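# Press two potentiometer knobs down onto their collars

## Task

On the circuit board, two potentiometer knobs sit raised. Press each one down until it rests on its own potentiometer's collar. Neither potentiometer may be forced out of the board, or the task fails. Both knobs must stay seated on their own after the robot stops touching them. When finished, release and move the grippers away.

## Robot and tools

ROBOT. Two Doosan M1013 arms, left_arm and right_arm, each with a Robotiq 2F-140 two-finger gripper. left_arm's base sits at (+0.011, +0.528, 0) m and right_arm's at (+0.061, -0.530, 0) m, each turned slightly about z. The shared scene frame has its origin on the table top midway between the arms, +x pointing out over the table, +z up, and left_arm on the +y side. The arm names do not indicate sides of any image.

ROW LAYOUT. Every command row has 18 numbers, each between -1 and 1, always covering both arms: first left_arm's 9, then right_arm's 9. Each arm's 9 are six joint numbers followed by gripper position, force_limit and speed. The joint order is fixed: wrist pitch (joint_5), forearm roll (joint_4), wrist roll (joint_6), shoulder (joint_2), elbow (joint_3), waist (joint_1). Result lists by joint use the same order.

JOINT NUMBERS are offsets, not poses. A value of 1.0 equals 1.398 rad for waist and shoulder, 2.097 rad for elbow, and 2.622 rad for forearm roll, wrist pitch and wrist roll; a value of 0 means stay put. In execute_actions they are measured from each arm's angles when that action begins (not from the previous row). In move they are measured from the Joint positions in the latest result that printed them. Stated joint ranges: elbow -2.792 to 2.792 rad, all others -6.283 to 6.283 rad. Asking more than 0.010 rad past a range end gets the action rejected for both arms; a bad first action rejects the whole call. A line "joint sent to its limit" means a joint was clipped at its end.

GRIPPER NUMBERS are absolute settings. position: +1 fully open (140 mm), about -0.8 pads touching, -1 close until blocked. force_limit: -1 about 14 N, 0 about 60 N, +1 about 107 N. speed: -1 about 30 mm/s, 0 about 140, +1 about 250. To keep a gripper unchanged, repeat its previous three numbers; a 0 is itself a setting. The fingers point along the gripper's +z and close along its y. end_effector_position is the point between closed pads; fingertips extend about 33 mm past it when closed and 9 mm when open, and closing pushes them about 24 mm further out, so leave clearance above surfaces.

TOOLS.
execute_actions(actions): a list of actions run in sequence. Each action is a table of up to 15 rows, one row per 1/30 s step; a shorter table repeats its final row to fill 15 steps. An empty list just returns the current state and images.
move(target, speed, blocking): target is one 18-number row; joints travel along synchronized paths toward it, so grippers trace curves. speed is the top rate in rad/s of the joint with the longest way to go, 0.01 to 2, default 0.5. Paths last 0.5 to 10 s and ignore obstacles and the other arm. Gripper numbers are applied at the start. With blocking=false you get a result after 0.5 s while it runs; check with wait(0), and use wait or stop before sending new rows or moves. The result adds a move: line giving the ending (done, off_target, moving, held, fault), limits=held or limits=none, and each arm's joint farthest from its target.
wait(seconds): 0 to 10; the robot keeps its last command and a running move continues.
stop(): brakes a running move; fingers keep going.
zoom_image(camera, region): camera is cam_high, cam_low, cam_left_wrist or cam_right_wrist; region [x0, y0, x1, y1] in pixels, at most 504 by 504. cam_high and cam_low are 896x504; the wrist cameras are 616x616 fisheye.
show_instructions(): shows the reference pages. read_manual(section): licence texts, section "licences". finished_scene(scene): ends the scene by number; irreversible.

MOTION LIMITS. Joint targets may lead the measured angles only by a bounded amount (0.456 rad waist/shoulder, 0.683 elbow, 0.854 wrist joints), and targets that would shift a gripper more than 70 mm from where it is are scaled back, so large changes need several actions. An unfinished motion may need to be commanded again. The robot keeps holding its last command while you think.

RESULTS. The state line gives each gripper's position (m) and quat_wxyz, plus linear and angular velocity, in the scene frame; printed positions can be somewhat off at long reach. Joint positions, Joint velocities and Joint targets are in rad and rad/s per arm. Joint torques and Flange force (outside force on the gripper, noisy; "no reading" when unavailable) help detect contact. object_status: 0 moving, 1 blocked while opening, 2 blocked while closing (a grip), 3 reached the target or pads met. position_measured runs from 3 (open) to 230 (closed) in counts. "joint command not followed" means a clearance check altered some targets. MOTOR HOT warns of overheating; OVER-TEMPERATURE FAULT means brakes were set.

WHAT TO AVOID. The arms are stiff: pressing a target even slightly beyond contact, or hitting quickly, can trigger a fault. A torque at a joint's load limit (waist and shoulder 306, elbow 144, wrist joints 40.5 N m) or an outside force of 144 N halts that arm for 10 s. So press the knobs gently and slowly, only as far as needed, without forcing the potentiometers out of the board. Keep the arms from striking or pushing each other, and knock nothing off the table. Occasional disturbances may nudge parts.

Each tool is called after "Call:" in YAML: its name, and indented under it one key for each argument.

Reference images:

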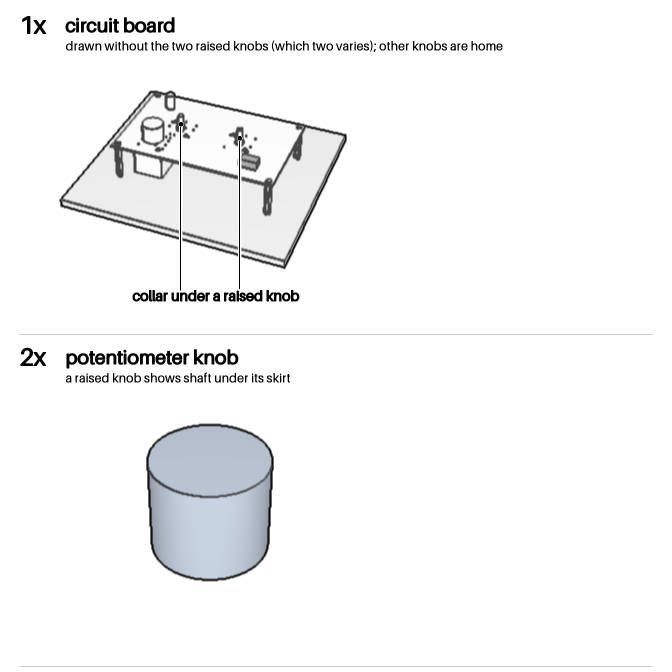

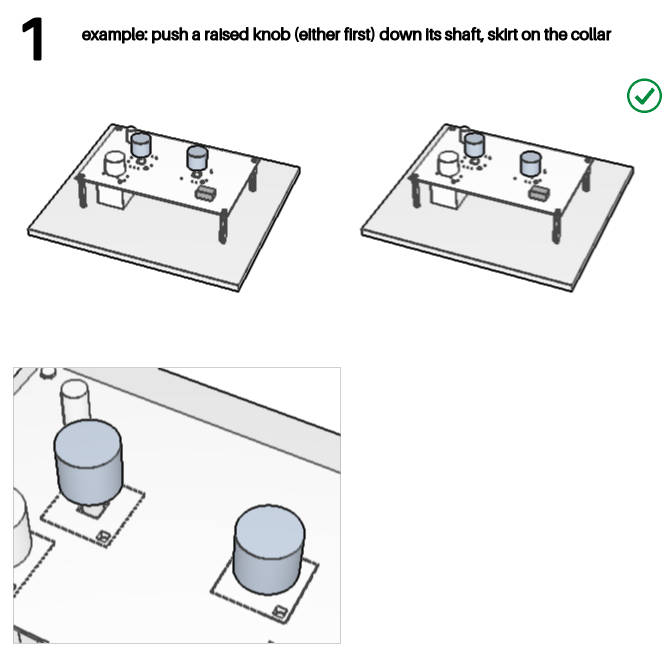

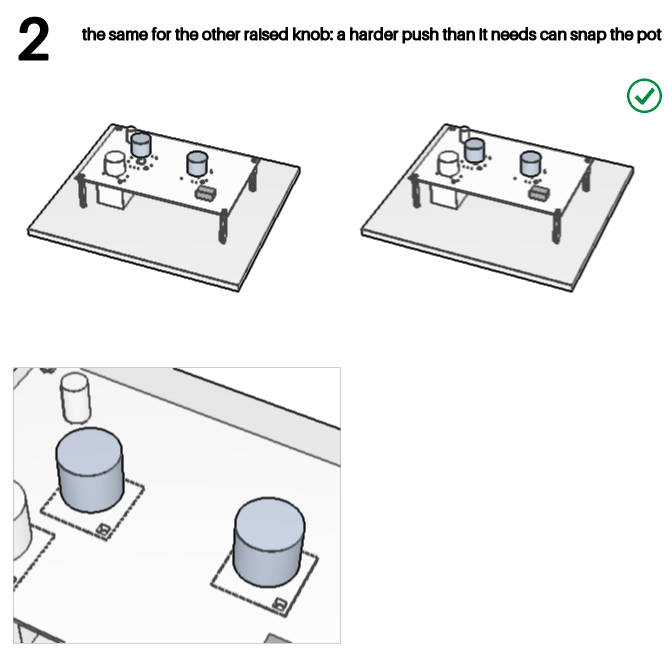

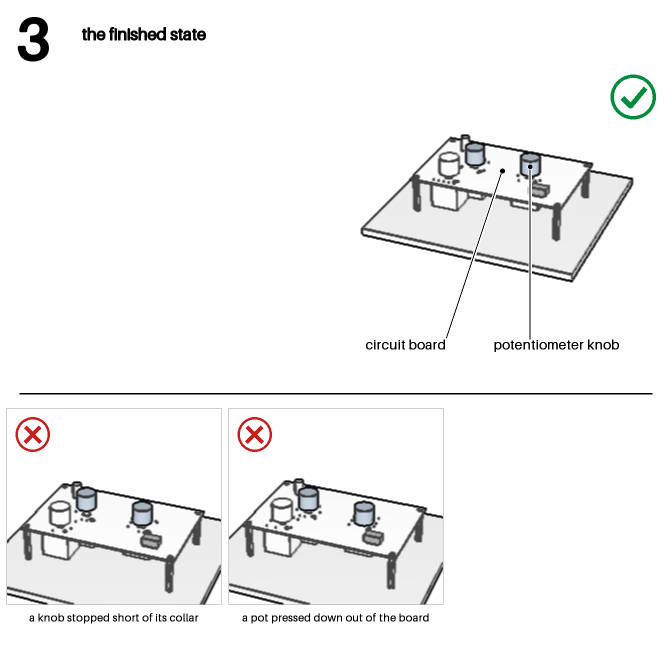

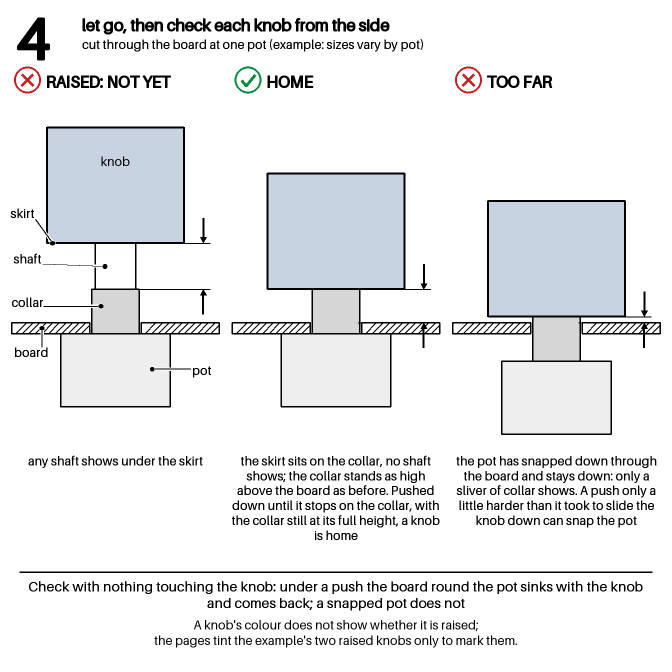

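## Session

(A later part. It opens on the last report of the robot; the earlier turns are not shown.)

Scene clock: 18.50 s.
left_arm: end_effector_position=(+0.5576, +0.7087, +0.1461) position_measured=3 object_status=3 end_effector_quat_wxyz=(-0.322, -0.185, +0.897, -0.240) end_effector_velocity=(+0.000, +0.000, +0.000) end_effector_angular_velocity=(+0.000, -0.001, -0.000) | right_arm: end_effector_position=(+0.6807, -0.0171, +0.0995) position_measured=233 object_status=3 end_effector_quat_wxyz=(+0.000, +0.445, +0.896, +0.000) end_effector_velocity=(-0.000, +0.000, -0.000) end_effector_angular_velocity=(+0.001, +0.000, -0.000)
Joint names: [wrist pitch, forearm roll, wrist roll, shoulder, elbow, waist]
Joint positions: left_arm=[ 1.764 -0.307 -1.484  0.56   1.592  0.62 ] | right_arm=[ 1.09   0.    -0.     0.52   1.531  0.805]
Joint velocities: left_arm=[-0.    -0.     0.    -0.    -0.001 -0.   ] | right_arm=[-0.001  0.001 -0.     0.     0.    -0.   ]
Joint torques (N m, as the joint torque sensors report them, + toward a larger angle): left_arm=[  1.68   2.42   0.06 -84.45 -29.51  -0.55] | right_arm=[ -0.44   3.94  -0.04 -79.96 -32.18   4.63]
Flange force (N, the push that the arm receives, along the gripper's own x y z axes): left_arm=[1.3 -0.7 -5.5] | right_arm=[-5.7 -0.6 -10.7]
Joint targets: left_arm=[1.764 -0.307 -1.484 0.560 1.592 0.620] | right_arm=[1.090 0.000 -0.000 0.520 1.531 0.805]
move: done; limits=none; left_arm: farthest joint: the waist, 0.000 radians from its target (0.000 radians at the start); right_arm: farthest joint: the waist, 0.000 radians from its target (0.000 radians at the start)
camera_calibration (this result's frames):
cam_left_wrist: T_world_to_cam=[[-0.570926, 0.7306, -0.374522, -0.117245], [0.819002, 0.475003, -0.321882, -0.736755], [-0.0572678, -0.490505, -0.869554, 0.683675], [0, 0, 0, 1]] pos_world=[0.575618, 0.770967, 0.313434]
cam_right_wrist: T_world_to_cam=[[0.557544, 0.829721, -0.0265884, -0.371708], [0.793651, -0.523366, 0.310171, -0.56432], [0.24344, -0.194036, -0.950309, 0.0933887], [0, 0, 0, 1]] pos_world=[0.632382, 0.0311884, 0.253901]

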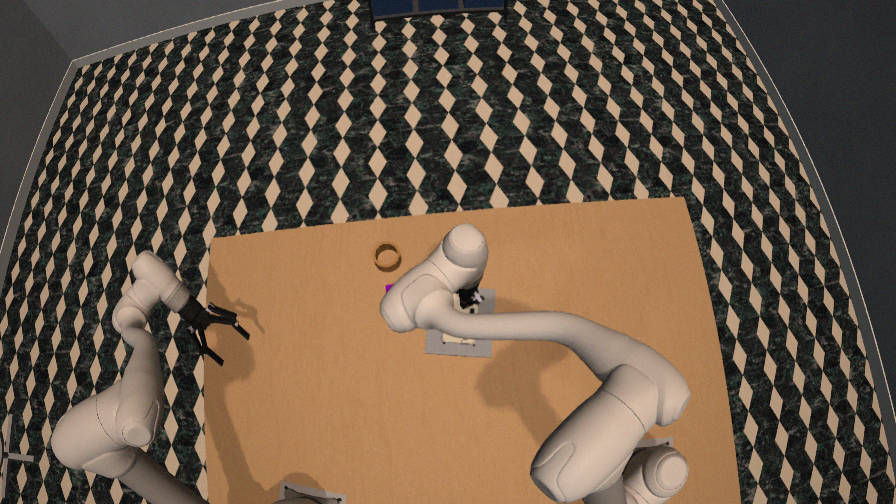

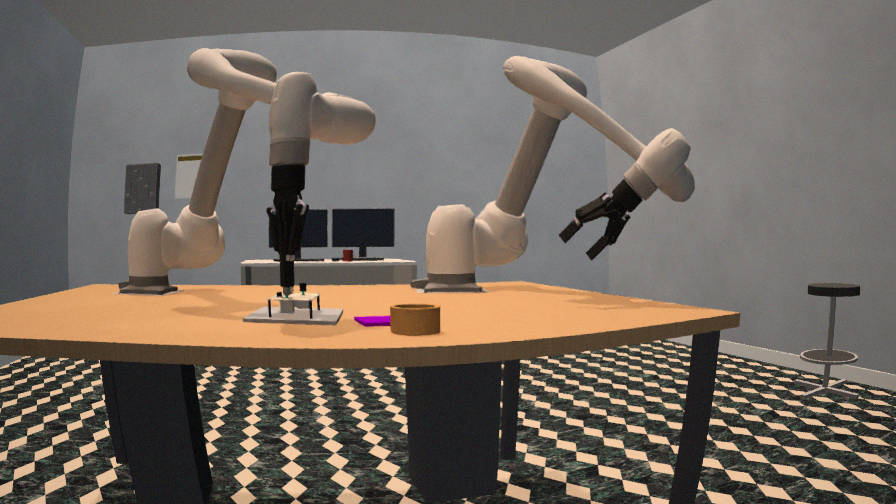

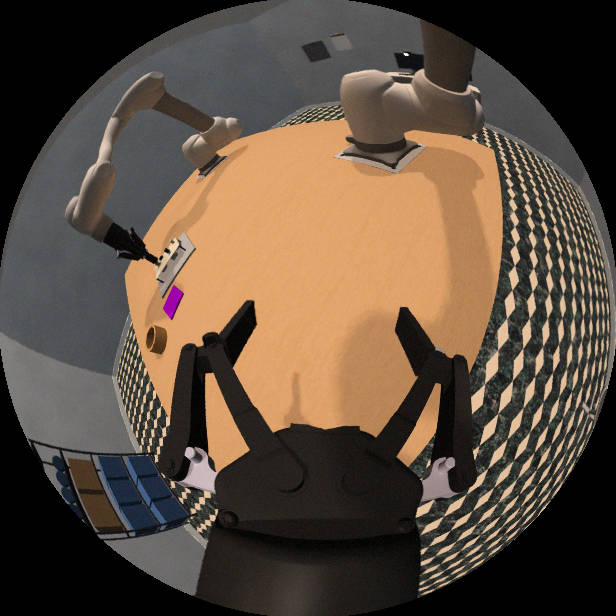

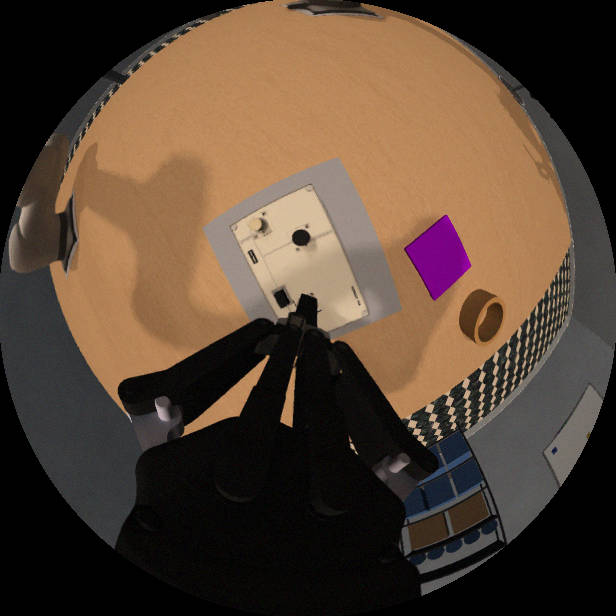

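Call:
move:
  target: [0,0,0,0,0,0,1,0,0,-0.000595,0,0,0.00052,0.000397,0,-1,0,1]
  speed: 0.01

Call:
move:
  target: [0,0,0,0,0,0,1,0,0,-0.000595,0,0,0.00052,0.000397,0,-1,0,1]
  speed: 0.01

Call:
zoom_image:
  camera: "cam_low"
  region: [270, 278, 312, 304]

Scene clock: 19.73 s.
left_arm: end_effector_position=(+0.5576, +0.7087, +0.1461) position_measured=3 object_status=3 end_effector_quat_wxyz=(-0.322, -0.185, +0.897, -0.240) end_effector_velocity=(+0.001, +0.000, +0.000) end_effector_angular_velocity=(+0.001, -0.001, +0.000) | right_arm: end_effector_position=(+0.6807, -0.0171, +0.0985) position_measured=233 object_status=3 end_effector_quat_wxyz=(+0.000, +0.445, +0.896, +0.000) end_effector_velocity=(+0.000, +0.000, -0.000) end_effector_angular_velocity=(+0.000, -0.000, +0.001)
Joint names: [wrist pitch, forearm roll, wrist roll, shoulder, elbow, waist]
Joint positions: left_arm=[ 1.764 -0.307 -1.484  0.56   1.592  0.62 ] | right_arm=[ 1.088  0.    -0.     0.521  1.532  0.805]
Joint velocities: left_arm=[-0.     0.    -0.     0.    -0.001  0.   ] | right_arm=[-0.001  0.    -0.001  0.     0.    -0.   ]
Joint torques (N m, as the joint torque sensors report them, + toward a larger angle): left_arm=[  1.77   2.37   0.09 -84.71 -29.54  -1.52] | right_arm=[ -0.59   3.86   0.02 -82.8  -31.13  -0.59]
Flange force (N, the push that the arm receives, along the gripper's own x y z axes): left_arm=[0.9 0.7 -5.5] | right_arm=[0.9 5.9 -9.7]
Joint targets: left_arm=[1.764 -0.307 -1.484 0.560 1.592 0.620] | right_arm=[1.088 0.000 -0.000 0.521 1.532 0.805]
move: done; limits=none; left_arm: farthest joint: the waist, 0.000 radians from its target (0.000 radians at the start); right_arm: farthest joint: the waist, 0.000 radians from its target (0.000 radians at the start)
camera_calibration (this result's frames):
cam_left_wrist: T_world_to_cam=[[-0.570926, 0.7306, -0.374523, -0.117245], [0.819002, 0.475003, -0.321882, -0.736755], [-0.0572679, -0.490506, -0.869554, 0.683675], [0, 0, 0, 1]] pos_world=[0.575618, 0.770967, 0.313434]
cam_right_wrist: T_world_to_cam=[[0.557544, 0.829721, -0.0265877, -0.371723], [0.793651, -0.523367, 0.310171, -0.564011], [0.243441, -0.194036, -0.950309, 0.0924527], [0, 0, 0, 1]] pos_world=[0.632372, 0.0311809, 0.252915]

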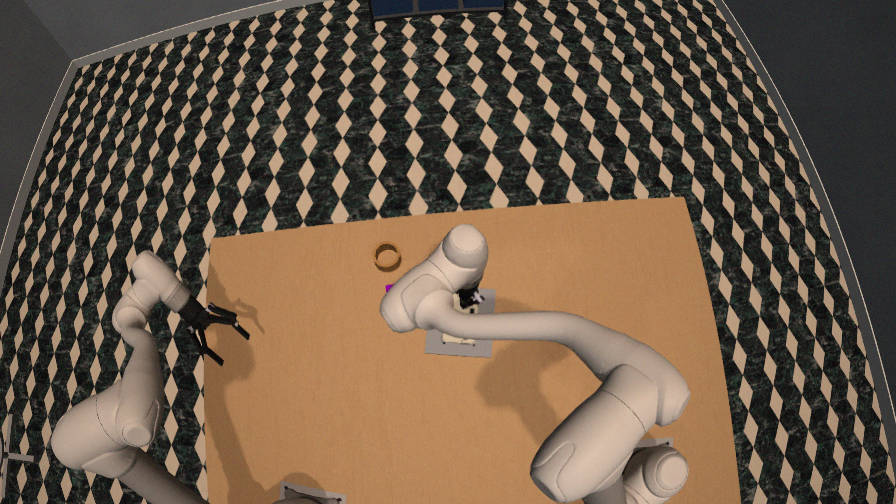

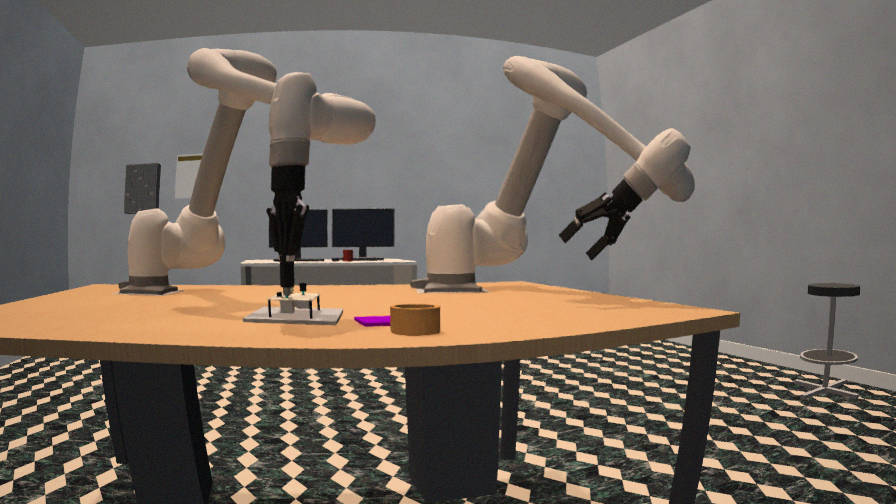

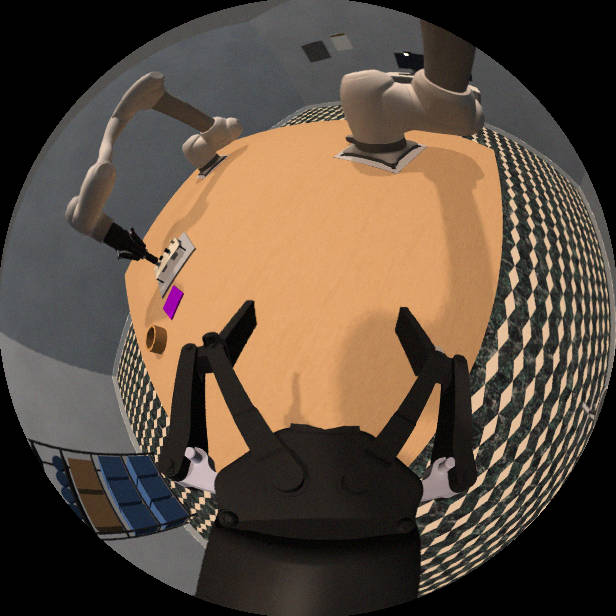

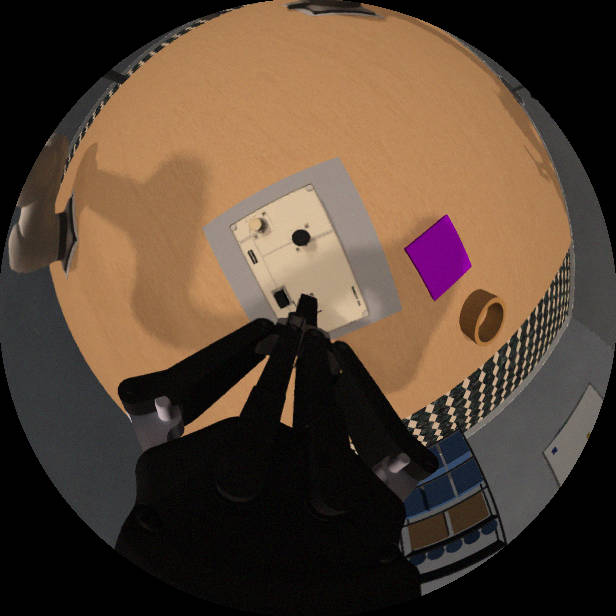

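Scene clock: 20.43 s.
left_arm: end_effector_position=(+0.5576, +0.7087, +0.1461) position_measured=3 object_status=3 end_effector_quat_wxyz=(-0.322, -0.185, +0.897, -0.240) end_effector_velocity=(-0.000, +0.000, -0.000) end_effector_angular_velocity=(+0.001, -0.000, +0.001) | right_arm: end_effector_position=(+0.6807, -0.0171, +0.0975) position_measured=233 object_status=3 end_effector_quat_wxyz=(+0.000, +0.445, +0.896, +0.000) end_effector_velocity=(+0.000, -0.001, -0.000) end_effector_angular_velocity=(-0.002, -0.001, +0.000)
Joint names: [wrist pitch, forearm roll, wrist roll, shoulder, elbow, waist]
Joint positions: left_arm=[ 1.764 -0.307 -1.484  0.56   1.592  0.62 ] | right_arm=[ 1.087  0.    -0.     0.522  1.533  0.805]
Joint velocities: left_arm=[-0.001 -0.    -0.001 -0.     0.001  0.   ] | right_arm=[-0.    -0.003  0.001  0.     0.     0.   ]
Joint torques (N m, as the joint torque sensors report them, + toward a larger angle): left_arm=[  1.48   2.32  -0.24 -84.35 -29.69  -1.55] | right_arm=[ -0.47   3.99   0.02 -80.86 -30.35   2.11]
Flange force (N, the push that the arm receives, along the gripper's own x y z axes): left_arm=[2.0 1.0 -5.4] | right_arm=[-2.5 4.6 -11.5]
Joint targets: left_arm=[1.764 -0.307 -1.484 0.560 1.592 0.620] | right_arm=[1.087 0.000 -0.000 0.522 1.533 0.805]
move: done; limits=none; left_arm: farthest joint: the waist, 0.000 radians from its target (0.000 radians at the start); right_arm: farthest joint: the waist, 0.000 radians from its target (0.000 radians at the start)
camera_calibration (this result's frames):
cam_left_wrist: T_world_to_cam=[[-0.570926, 0.7306, -0.374523, -0.117245], [0.819002, 0.475003, -0.321882, -0.736755], [-0.0572678, -0.490506, -0.869554, 0.683675], [0, 0, 0, 1]] pos_world=[0.575618, 0.770967, 0.313434]
cam_right_wrist: T_world_to_cam=[[0.557544, 0.829721, -0.0265868, -0.371736], [0.79365, -0.523367, 0.310172, -0.563701], [0.243441, -0.194035, -0.950309, 0.0915171], [0, 0, 0, 1]] pos_world=[0.632362, 0.0311727, 0.25193]

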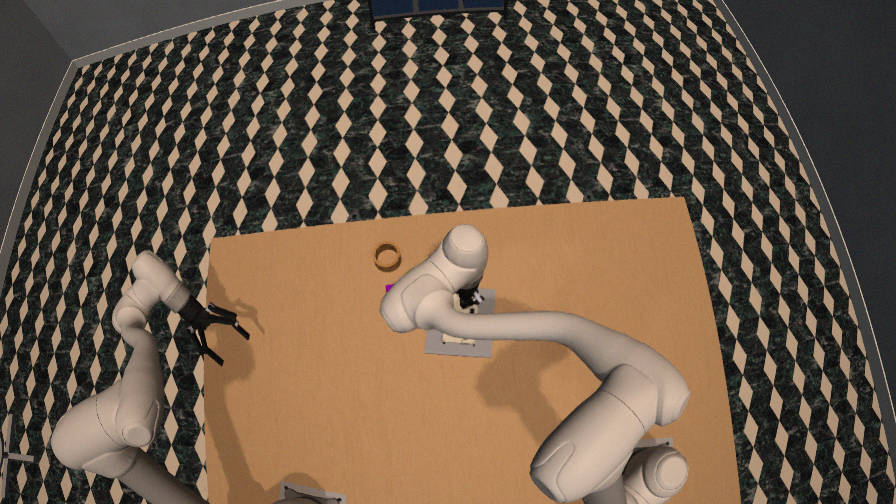

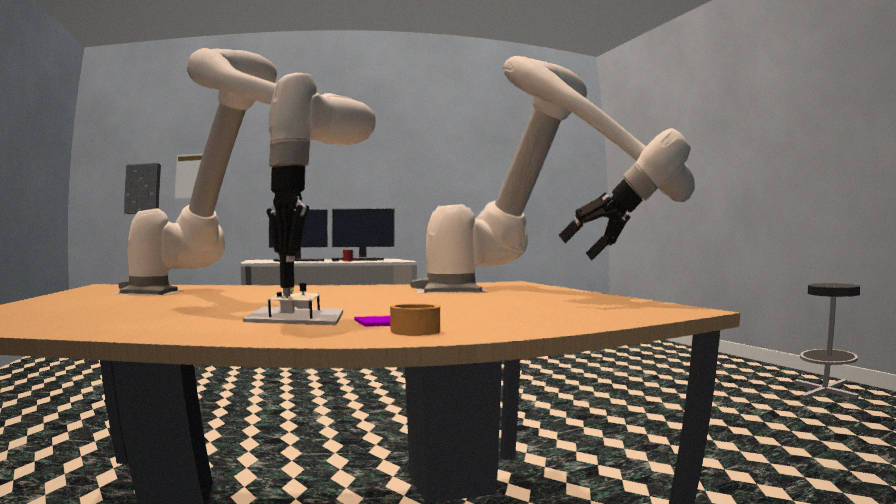

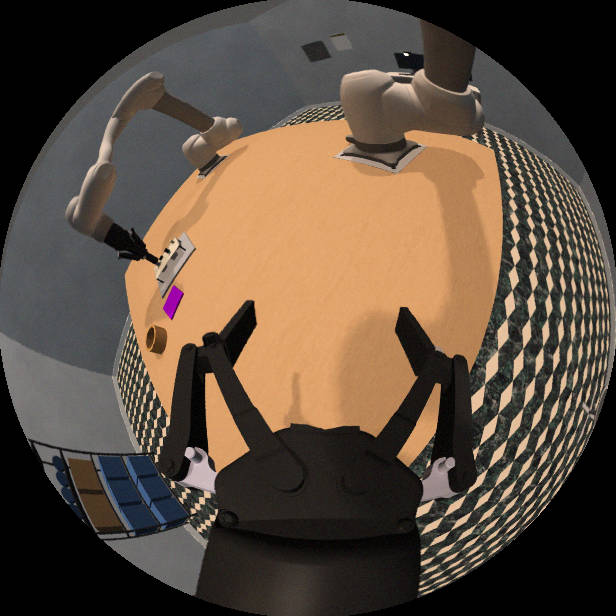

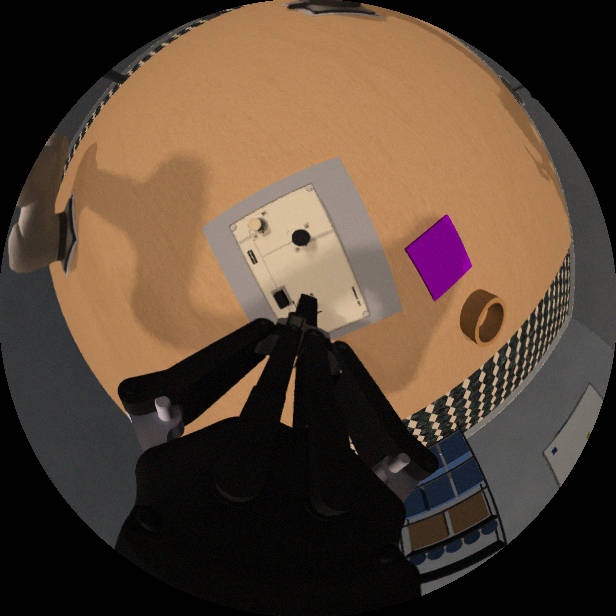

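Region (270, 278, 312, 304) of cam_low's 896x504 image, scaled by 12.000, with more detail than that image has; it fills the top 312 rows of this view, and the rest is white.

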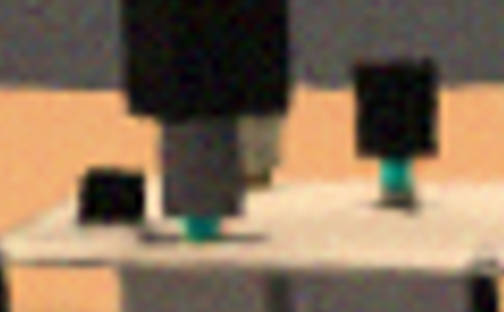

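Call:
move:
  target: [0,0,0,0,0,0,1,0,0,-0.000595,0,0,0.00052,0.000397,0,-1,0,1]
  speed: 0.01

Call:
move:
  target: [0,0,0,0,0,0,1,0,0,-0.000595,0,0,0.00052,0.000397,0,-1,0,1]
  speed: 0.01

Call:
zoom_image:
  camera: "cam_low"
  region: [270, 278, 312, 304]

Scene clock: 21.73 s.
left_arm: end_effector_position=(+0.5576, +0.7087, +0.1461) position_measured=3 object_status=3 end_effector_quat_wxyz=(-0.322, -0.185, +0.897, -0.240) end_effector_velocity=(-0.001, -0.001, -0.001) end_effector_angular_velocity=(-0.001, +0.002, -0.001) | right_arm: end_effector_position=(+0.6807, -0.0171, +0.0965) position_measured=233 object_status=3 end_effector_quat_wxyz=(+0.000, +0.445, +0.896, +0.000) end_effector_velocity=(+0.000, +0.000, -0.000) end_effector_angular_velocity=(+0.001, -0.001, -0.002)
Joint names: [wrist pitch, forearm roll, wrist roll, shoulder, elbow, waist]
Joint positions: left_arm=[ 1.764 -0.307 -1.484  0.56   1.592  0.62 ] | right_arm=[ 1.085  0.    -0.     0.522  1.534  0.805]
Joint velocities: left_arm=[ 0.    -0.     0.     0.     0.002 -0.   ] | right_arm=[-0.001  0.001  0.001  0.    -0.    -0.   ]
Joint torques (N m, as the joint torque sensors report them, + toward a larger angle): left_arm=[  1.69   2.35  -0.01 -84.25 -29.83   0.04] | right_arm=[ -0.28   3.94   0.05 -78.2  -31.52   1.08]
Flange force (N, the push that the arm receives, along the gripper's own x y z axes): left_arm=[1.8 -1.1 -4.2] | right_arm=[-1.5 -2.0 -12.4]
Joint targets: left_arm=[1.764 -0.307 -1.484 0.560 1.592 0.620] | right_arm=[1.085 0.000 -0.000 0.522 1.534 0.805]
move: done; limits=none; left_arm: farthest joint: the waist, 0.000 radians from its target (0.000 radians at the start); right_arm: farthest joint: the waist, 0.000 radians from its target (0.000 radians at the start)
camera_calibration (this result's frames):
cam_left_wrist: T_world_to_cam=[[-0.570926, 0.7306, -0.374522, -0.117245], [0.819002, 0.475003, -0.321882, -0.736755], [-0.0572679, -0.490505, -0.869554, 0.683675], [0, 0, 0, 1]] pos_world=[0.575618, 0.770967, 0.313434]
cam_right_wrist: T_world_to_cam=[[0.557544, 0.829721, -0.0265858, -0.371749], [0.79365, -0.523367, 0.310172, -0.56339], [0.243442, -0.194034, -0.950309, 0.0905817], [0, 0, 0, 1]] pos_world=[0.63235, 0.0311637, 0.250945]

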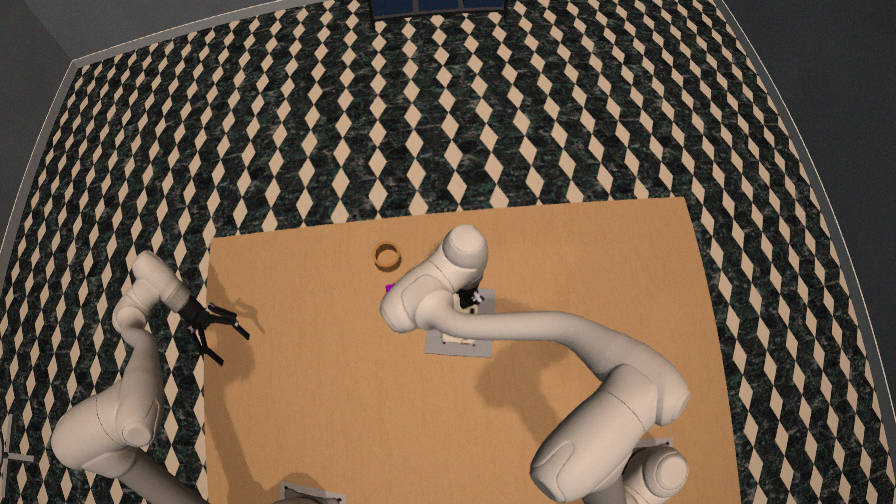

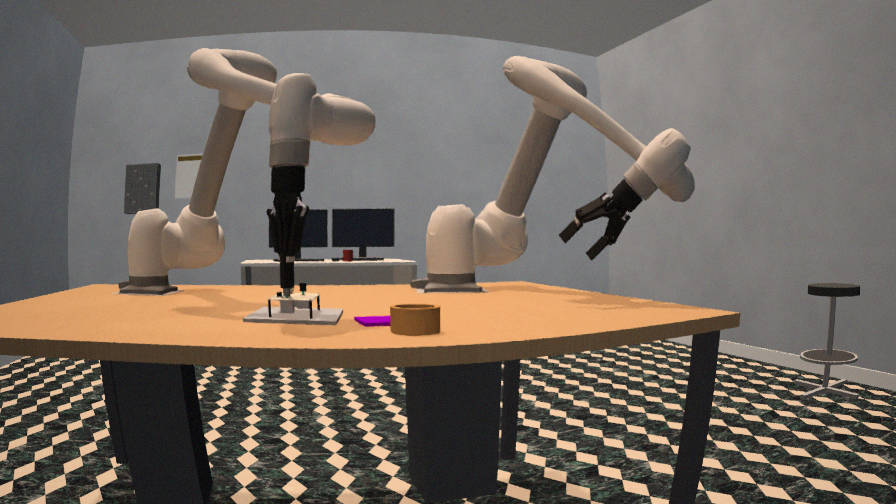

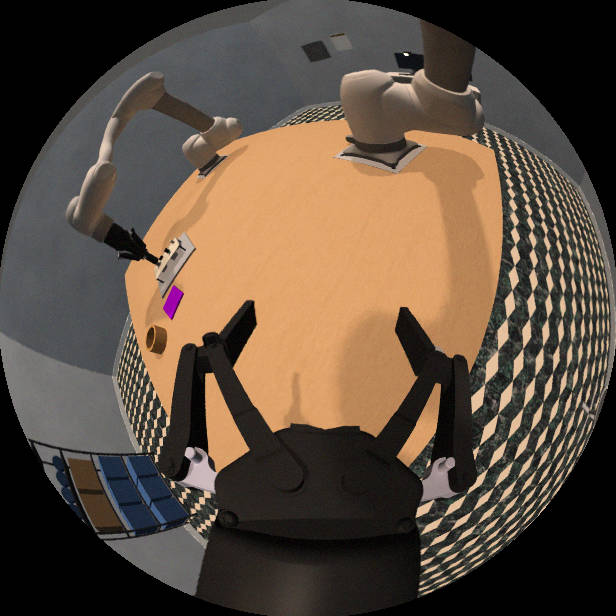

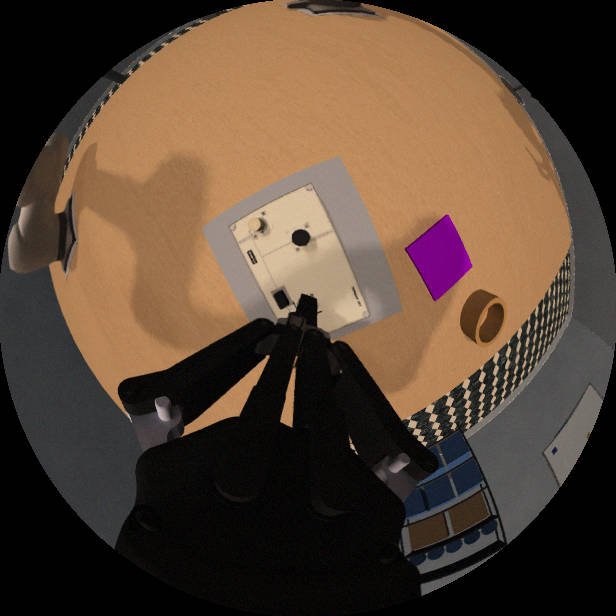

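Scene clock: 22.43 s.
left_arm: end_effector_position=(+0.5576, +0.7087, +0.1461) position_measured=3 object_status=3 end_effector_quat_wxyz=(-0.322, -0.185, +0.897, -0.240) end_effector_velocity=(+0.000, +0.000, -0.000) end_effector_angular_velocity=(+0.000, -0.001, -0.000) | right_arm: end_effector_position=(+0.6807, -0.0172, +0.0955) position_measured=233 object_status=3 end_effector_quat_wxyz=(+0.000, +0.445, +0.896, +0.000) end_effector_velocity=(+0.001, -0.000, +0.000) end_effector_angular_velocity=(-0.001, -0.002, -0.001)
Joint names: [wrist pitch, forearm roll, wrist roll, shoulder, elbow, waist]
Joint positions: left_arm=[ 1.764 -0.307 -1.484  0.56   1.592  0.62 ] | right_arm=[ 1.084  0.    -0.     0.523  1.535  0.805]
Joint velocities: left_arm=[-0.    -0.     0.     0.    -0.001 -0.   ] | right_arm=[-0.    -0.002  0.002  0.    -0.    -0.   ]
Joint torques (N m, as the joint torque sensors report them, + toward a larger angle): left_arm=[  1.71   2.59  -0.01 -84.3  -29.62  -1.26] | right_arm=[ -0.27   4.14  -0.02 -80.98 -31.01   1.85]
Flange force (N, the push that the arm receives, along the gripper's own x y z axes): left_arm=[1.5 0.2 -5.1] | right_arm=[-2.2 3.0 -10.8]
Joint targets: left_arm=[1.764 -0.307 -1.484 0.560 1.592 0.620] | right_arm=[1.084 0.000 -0.000 0.523 1.535 0.805]
move: done; limits=none; left_arm: farthest joint: the waist, 0.000 radians from its target (0.000 radians at the start); right_arm: farthest joint: the waist, 0.000 radians from its target (0.000 radians at the start)
camera_calibration (this result's frames):
cam_left_wrist: T_world_to_cam=[[-0.570926, 0.7306, -0.374523, -0.117245], [0.819002, 0.475003, -0.321882, -0.736755], [-0.057268, -0.490506, -0.869554, 0.683675], [0, 0, 0, 1]] pos_world=[0.575618, 0.770967, 0.313434]
cam_right_wrist: T_world_to_cam=[[0.557544, 0.829722, -0.0265844, -0.37176], [0.79365, -0.523367, 0.310172, -0.56308], [0.243443, -0.194034, -0.950309, 0.0896468], [0, 0, 0, 1]] pos_world=[0.632337, 0.031154, 0.249961]

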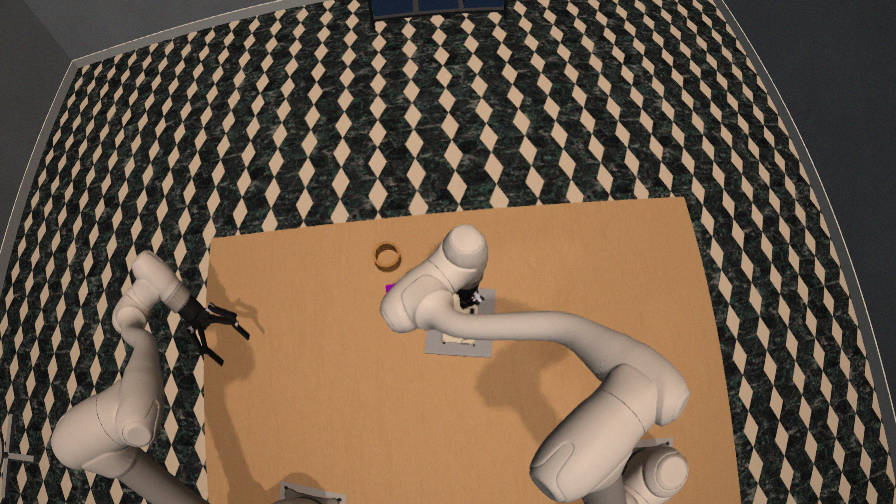

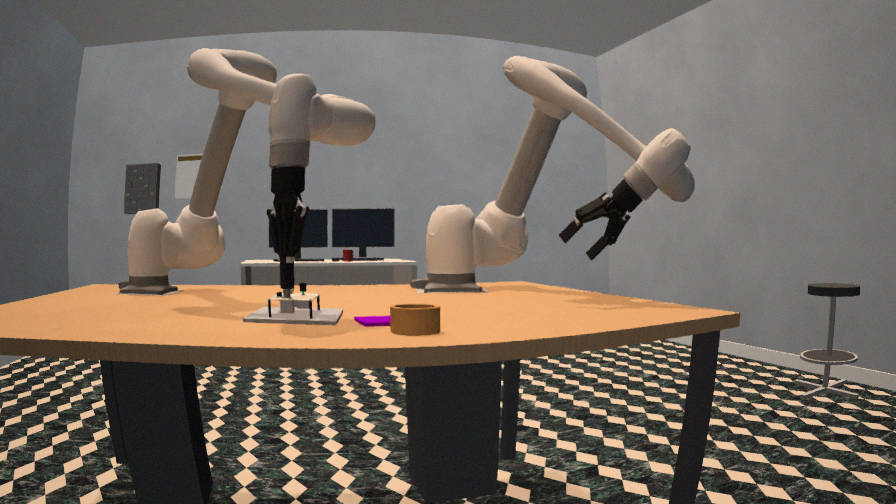

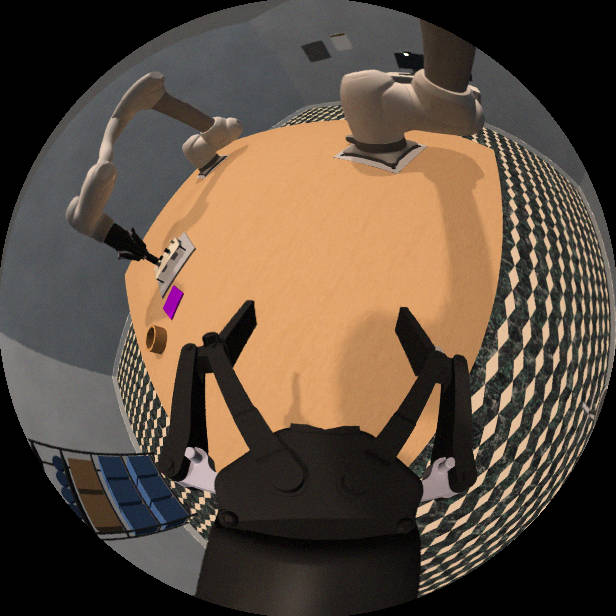

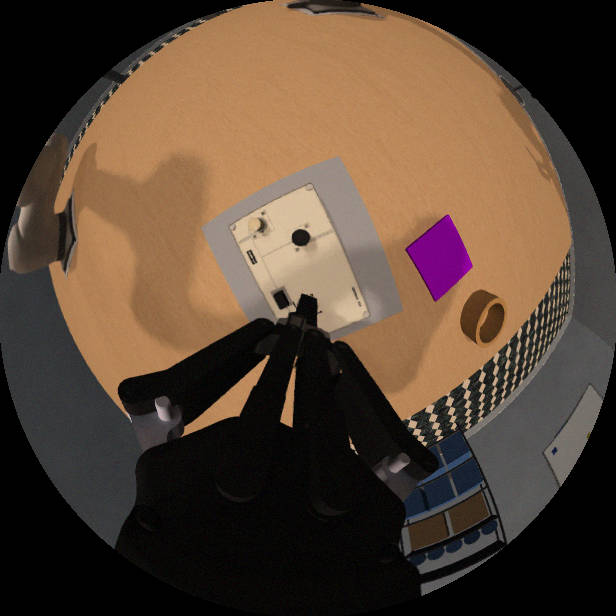

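Region (270, 278, 312, 304) of cam_low's 896x504 image, scaled by 12.000, with more detail than that image has; it fills the top 312 rows of this view, and the rest is white.

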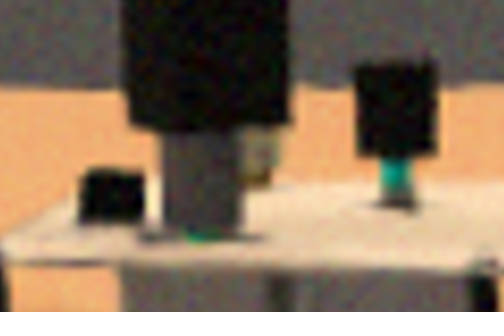

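Call:
move:
  target: [0,0,0,0,0,0,1,0,0,-0.00045,0,0,0.00039,0.0003,0,-1,0,1]
  speed: 0.01

Call:
zoom_image:
  camera: "cam_low"
  region: [270, 278, 312, 304]

Scene clock: 23.30 s.
left_arm: end_effector_position=(+0.5576, +0.7087, +0.1461) position_measured=3 object_status=3 end_effector_quat_wxyz=(-0.322, -0.185, +0.897, -0.240) end_effector_velocity=(-0.001, -0.000, +0.000) end_effector_angular_velocity=(-0.001, +0.002, -0.000) | right_arm: end_effector_position=(+0.6807, -0.0172, +0.0948) position_measured=233 object_status=3 end_effector_quat_wxyz=(+0.000, +0.445, +0.896, +0.000) end_effector_velocity=(+0.000, +0.000, -0.000) end_effector_angular_velocity=(+0.001, -0.000, +0.000)
Joint names: [wrist pitch, forearm roll, wrist roll, shoulder, elbow, waist]
Joint positions: left_arm=[ 1.764 -0.307 -1.484  0.56   1.592  0.62 ] | right_arm=[ 1.082  0.    -0.     0.524  1.535  0.805]
Joint velocities: left_arm=[ 0.001  0.     0.    -0.     0.001  0.   ] | right_arm=[-0.001  0.001 -0.     0.     0.    -0.   ]
Joint torques (N m, as the joint torque sensors report them, + toward a larger angle): left_arm=[  1.64   2.45   0.11 -84.59 -29.7   -0.63] | right_arm=[ -0.46   4.32  -0.05 -79.48 -29.94   4.37]
Flange force (N, the push that the arm receives, along the gripper's own x y z axes): left_arm=[1.5 -0.5 -5.1] | right_arm=[-5.2 3.4 -13.0]
Joint targets: left_arm=[1.764 -0.307 -1.484 0.560 1.592 0.620] | right_arm=[1.082 0.000 -0.000 0.524 1.535 0.805]
move: done; limits=none; left_arm: farthest joint: the waist, 0.000 radians from its target (0.000 radians at the start); right_arm: farthest joint: the waist, 0.000 radians from its target (0.000 radians at the start)
camera_calibration (this result's frames):
cam_left_wrist: T_world_to_cam=[[-0.570926, 0.7306, -0.374522, -0.117245], [0.819002, 0.475003, -0.321882, -0.736755], [-0.0572679, -0.490505, -0.869554, 0.683675], [0, 0, 0, 1]] pos_world=[0.575618, 0.770967, 0.313434]
cam_right_wrist: T_world_to_cam=[[0.557545, 0.829721, -0.0265786, -0.371769], [0.793648, -0.523369, 0.310174, -0.562845], [0.243448, -0.19403, -0.950308, 0.088941], [0, 0, 0, 1]] pos_world=[0.632326, 0.0311459, 0.24922]

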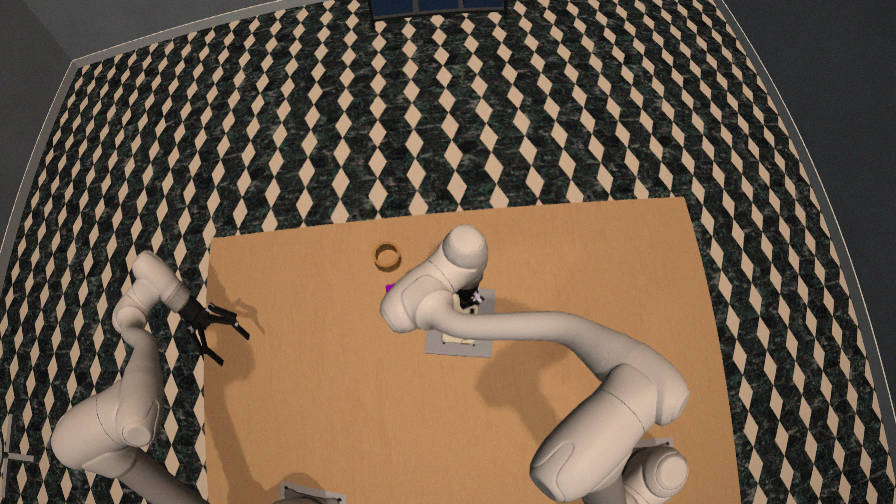

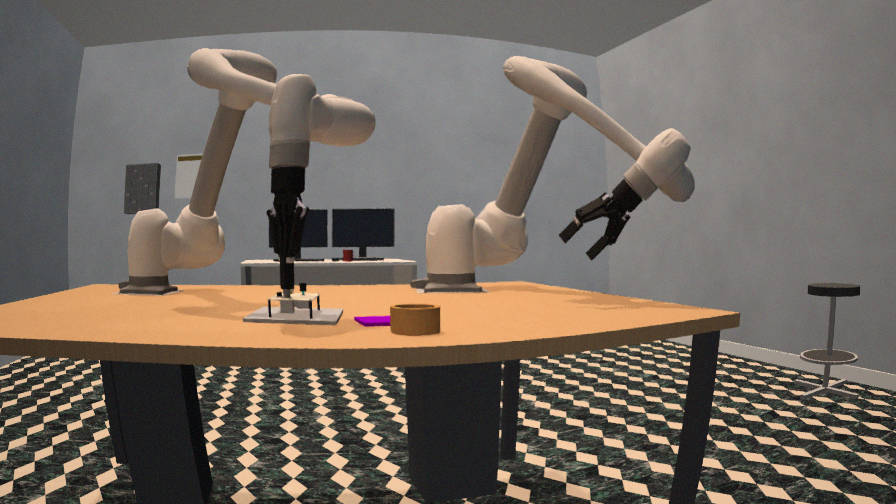

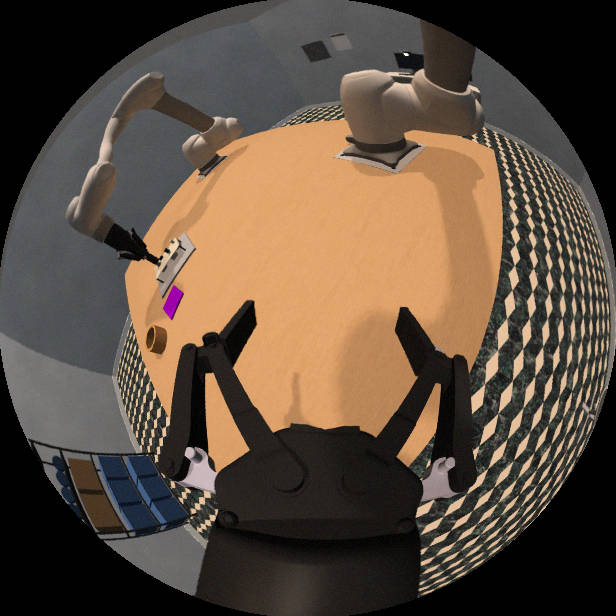

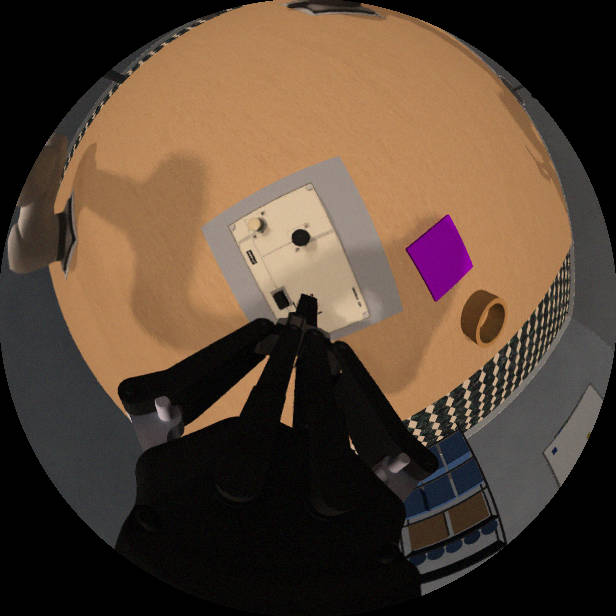

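Region (270, 278, 312, 304) of cam_low's 896x504 image, scaled by 12.000, with more detail than that image has; it fills the top 312 rows of this view, and the rest is white.

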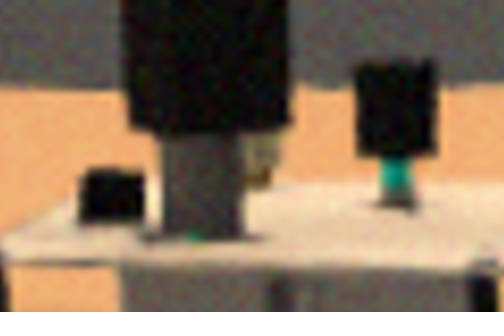

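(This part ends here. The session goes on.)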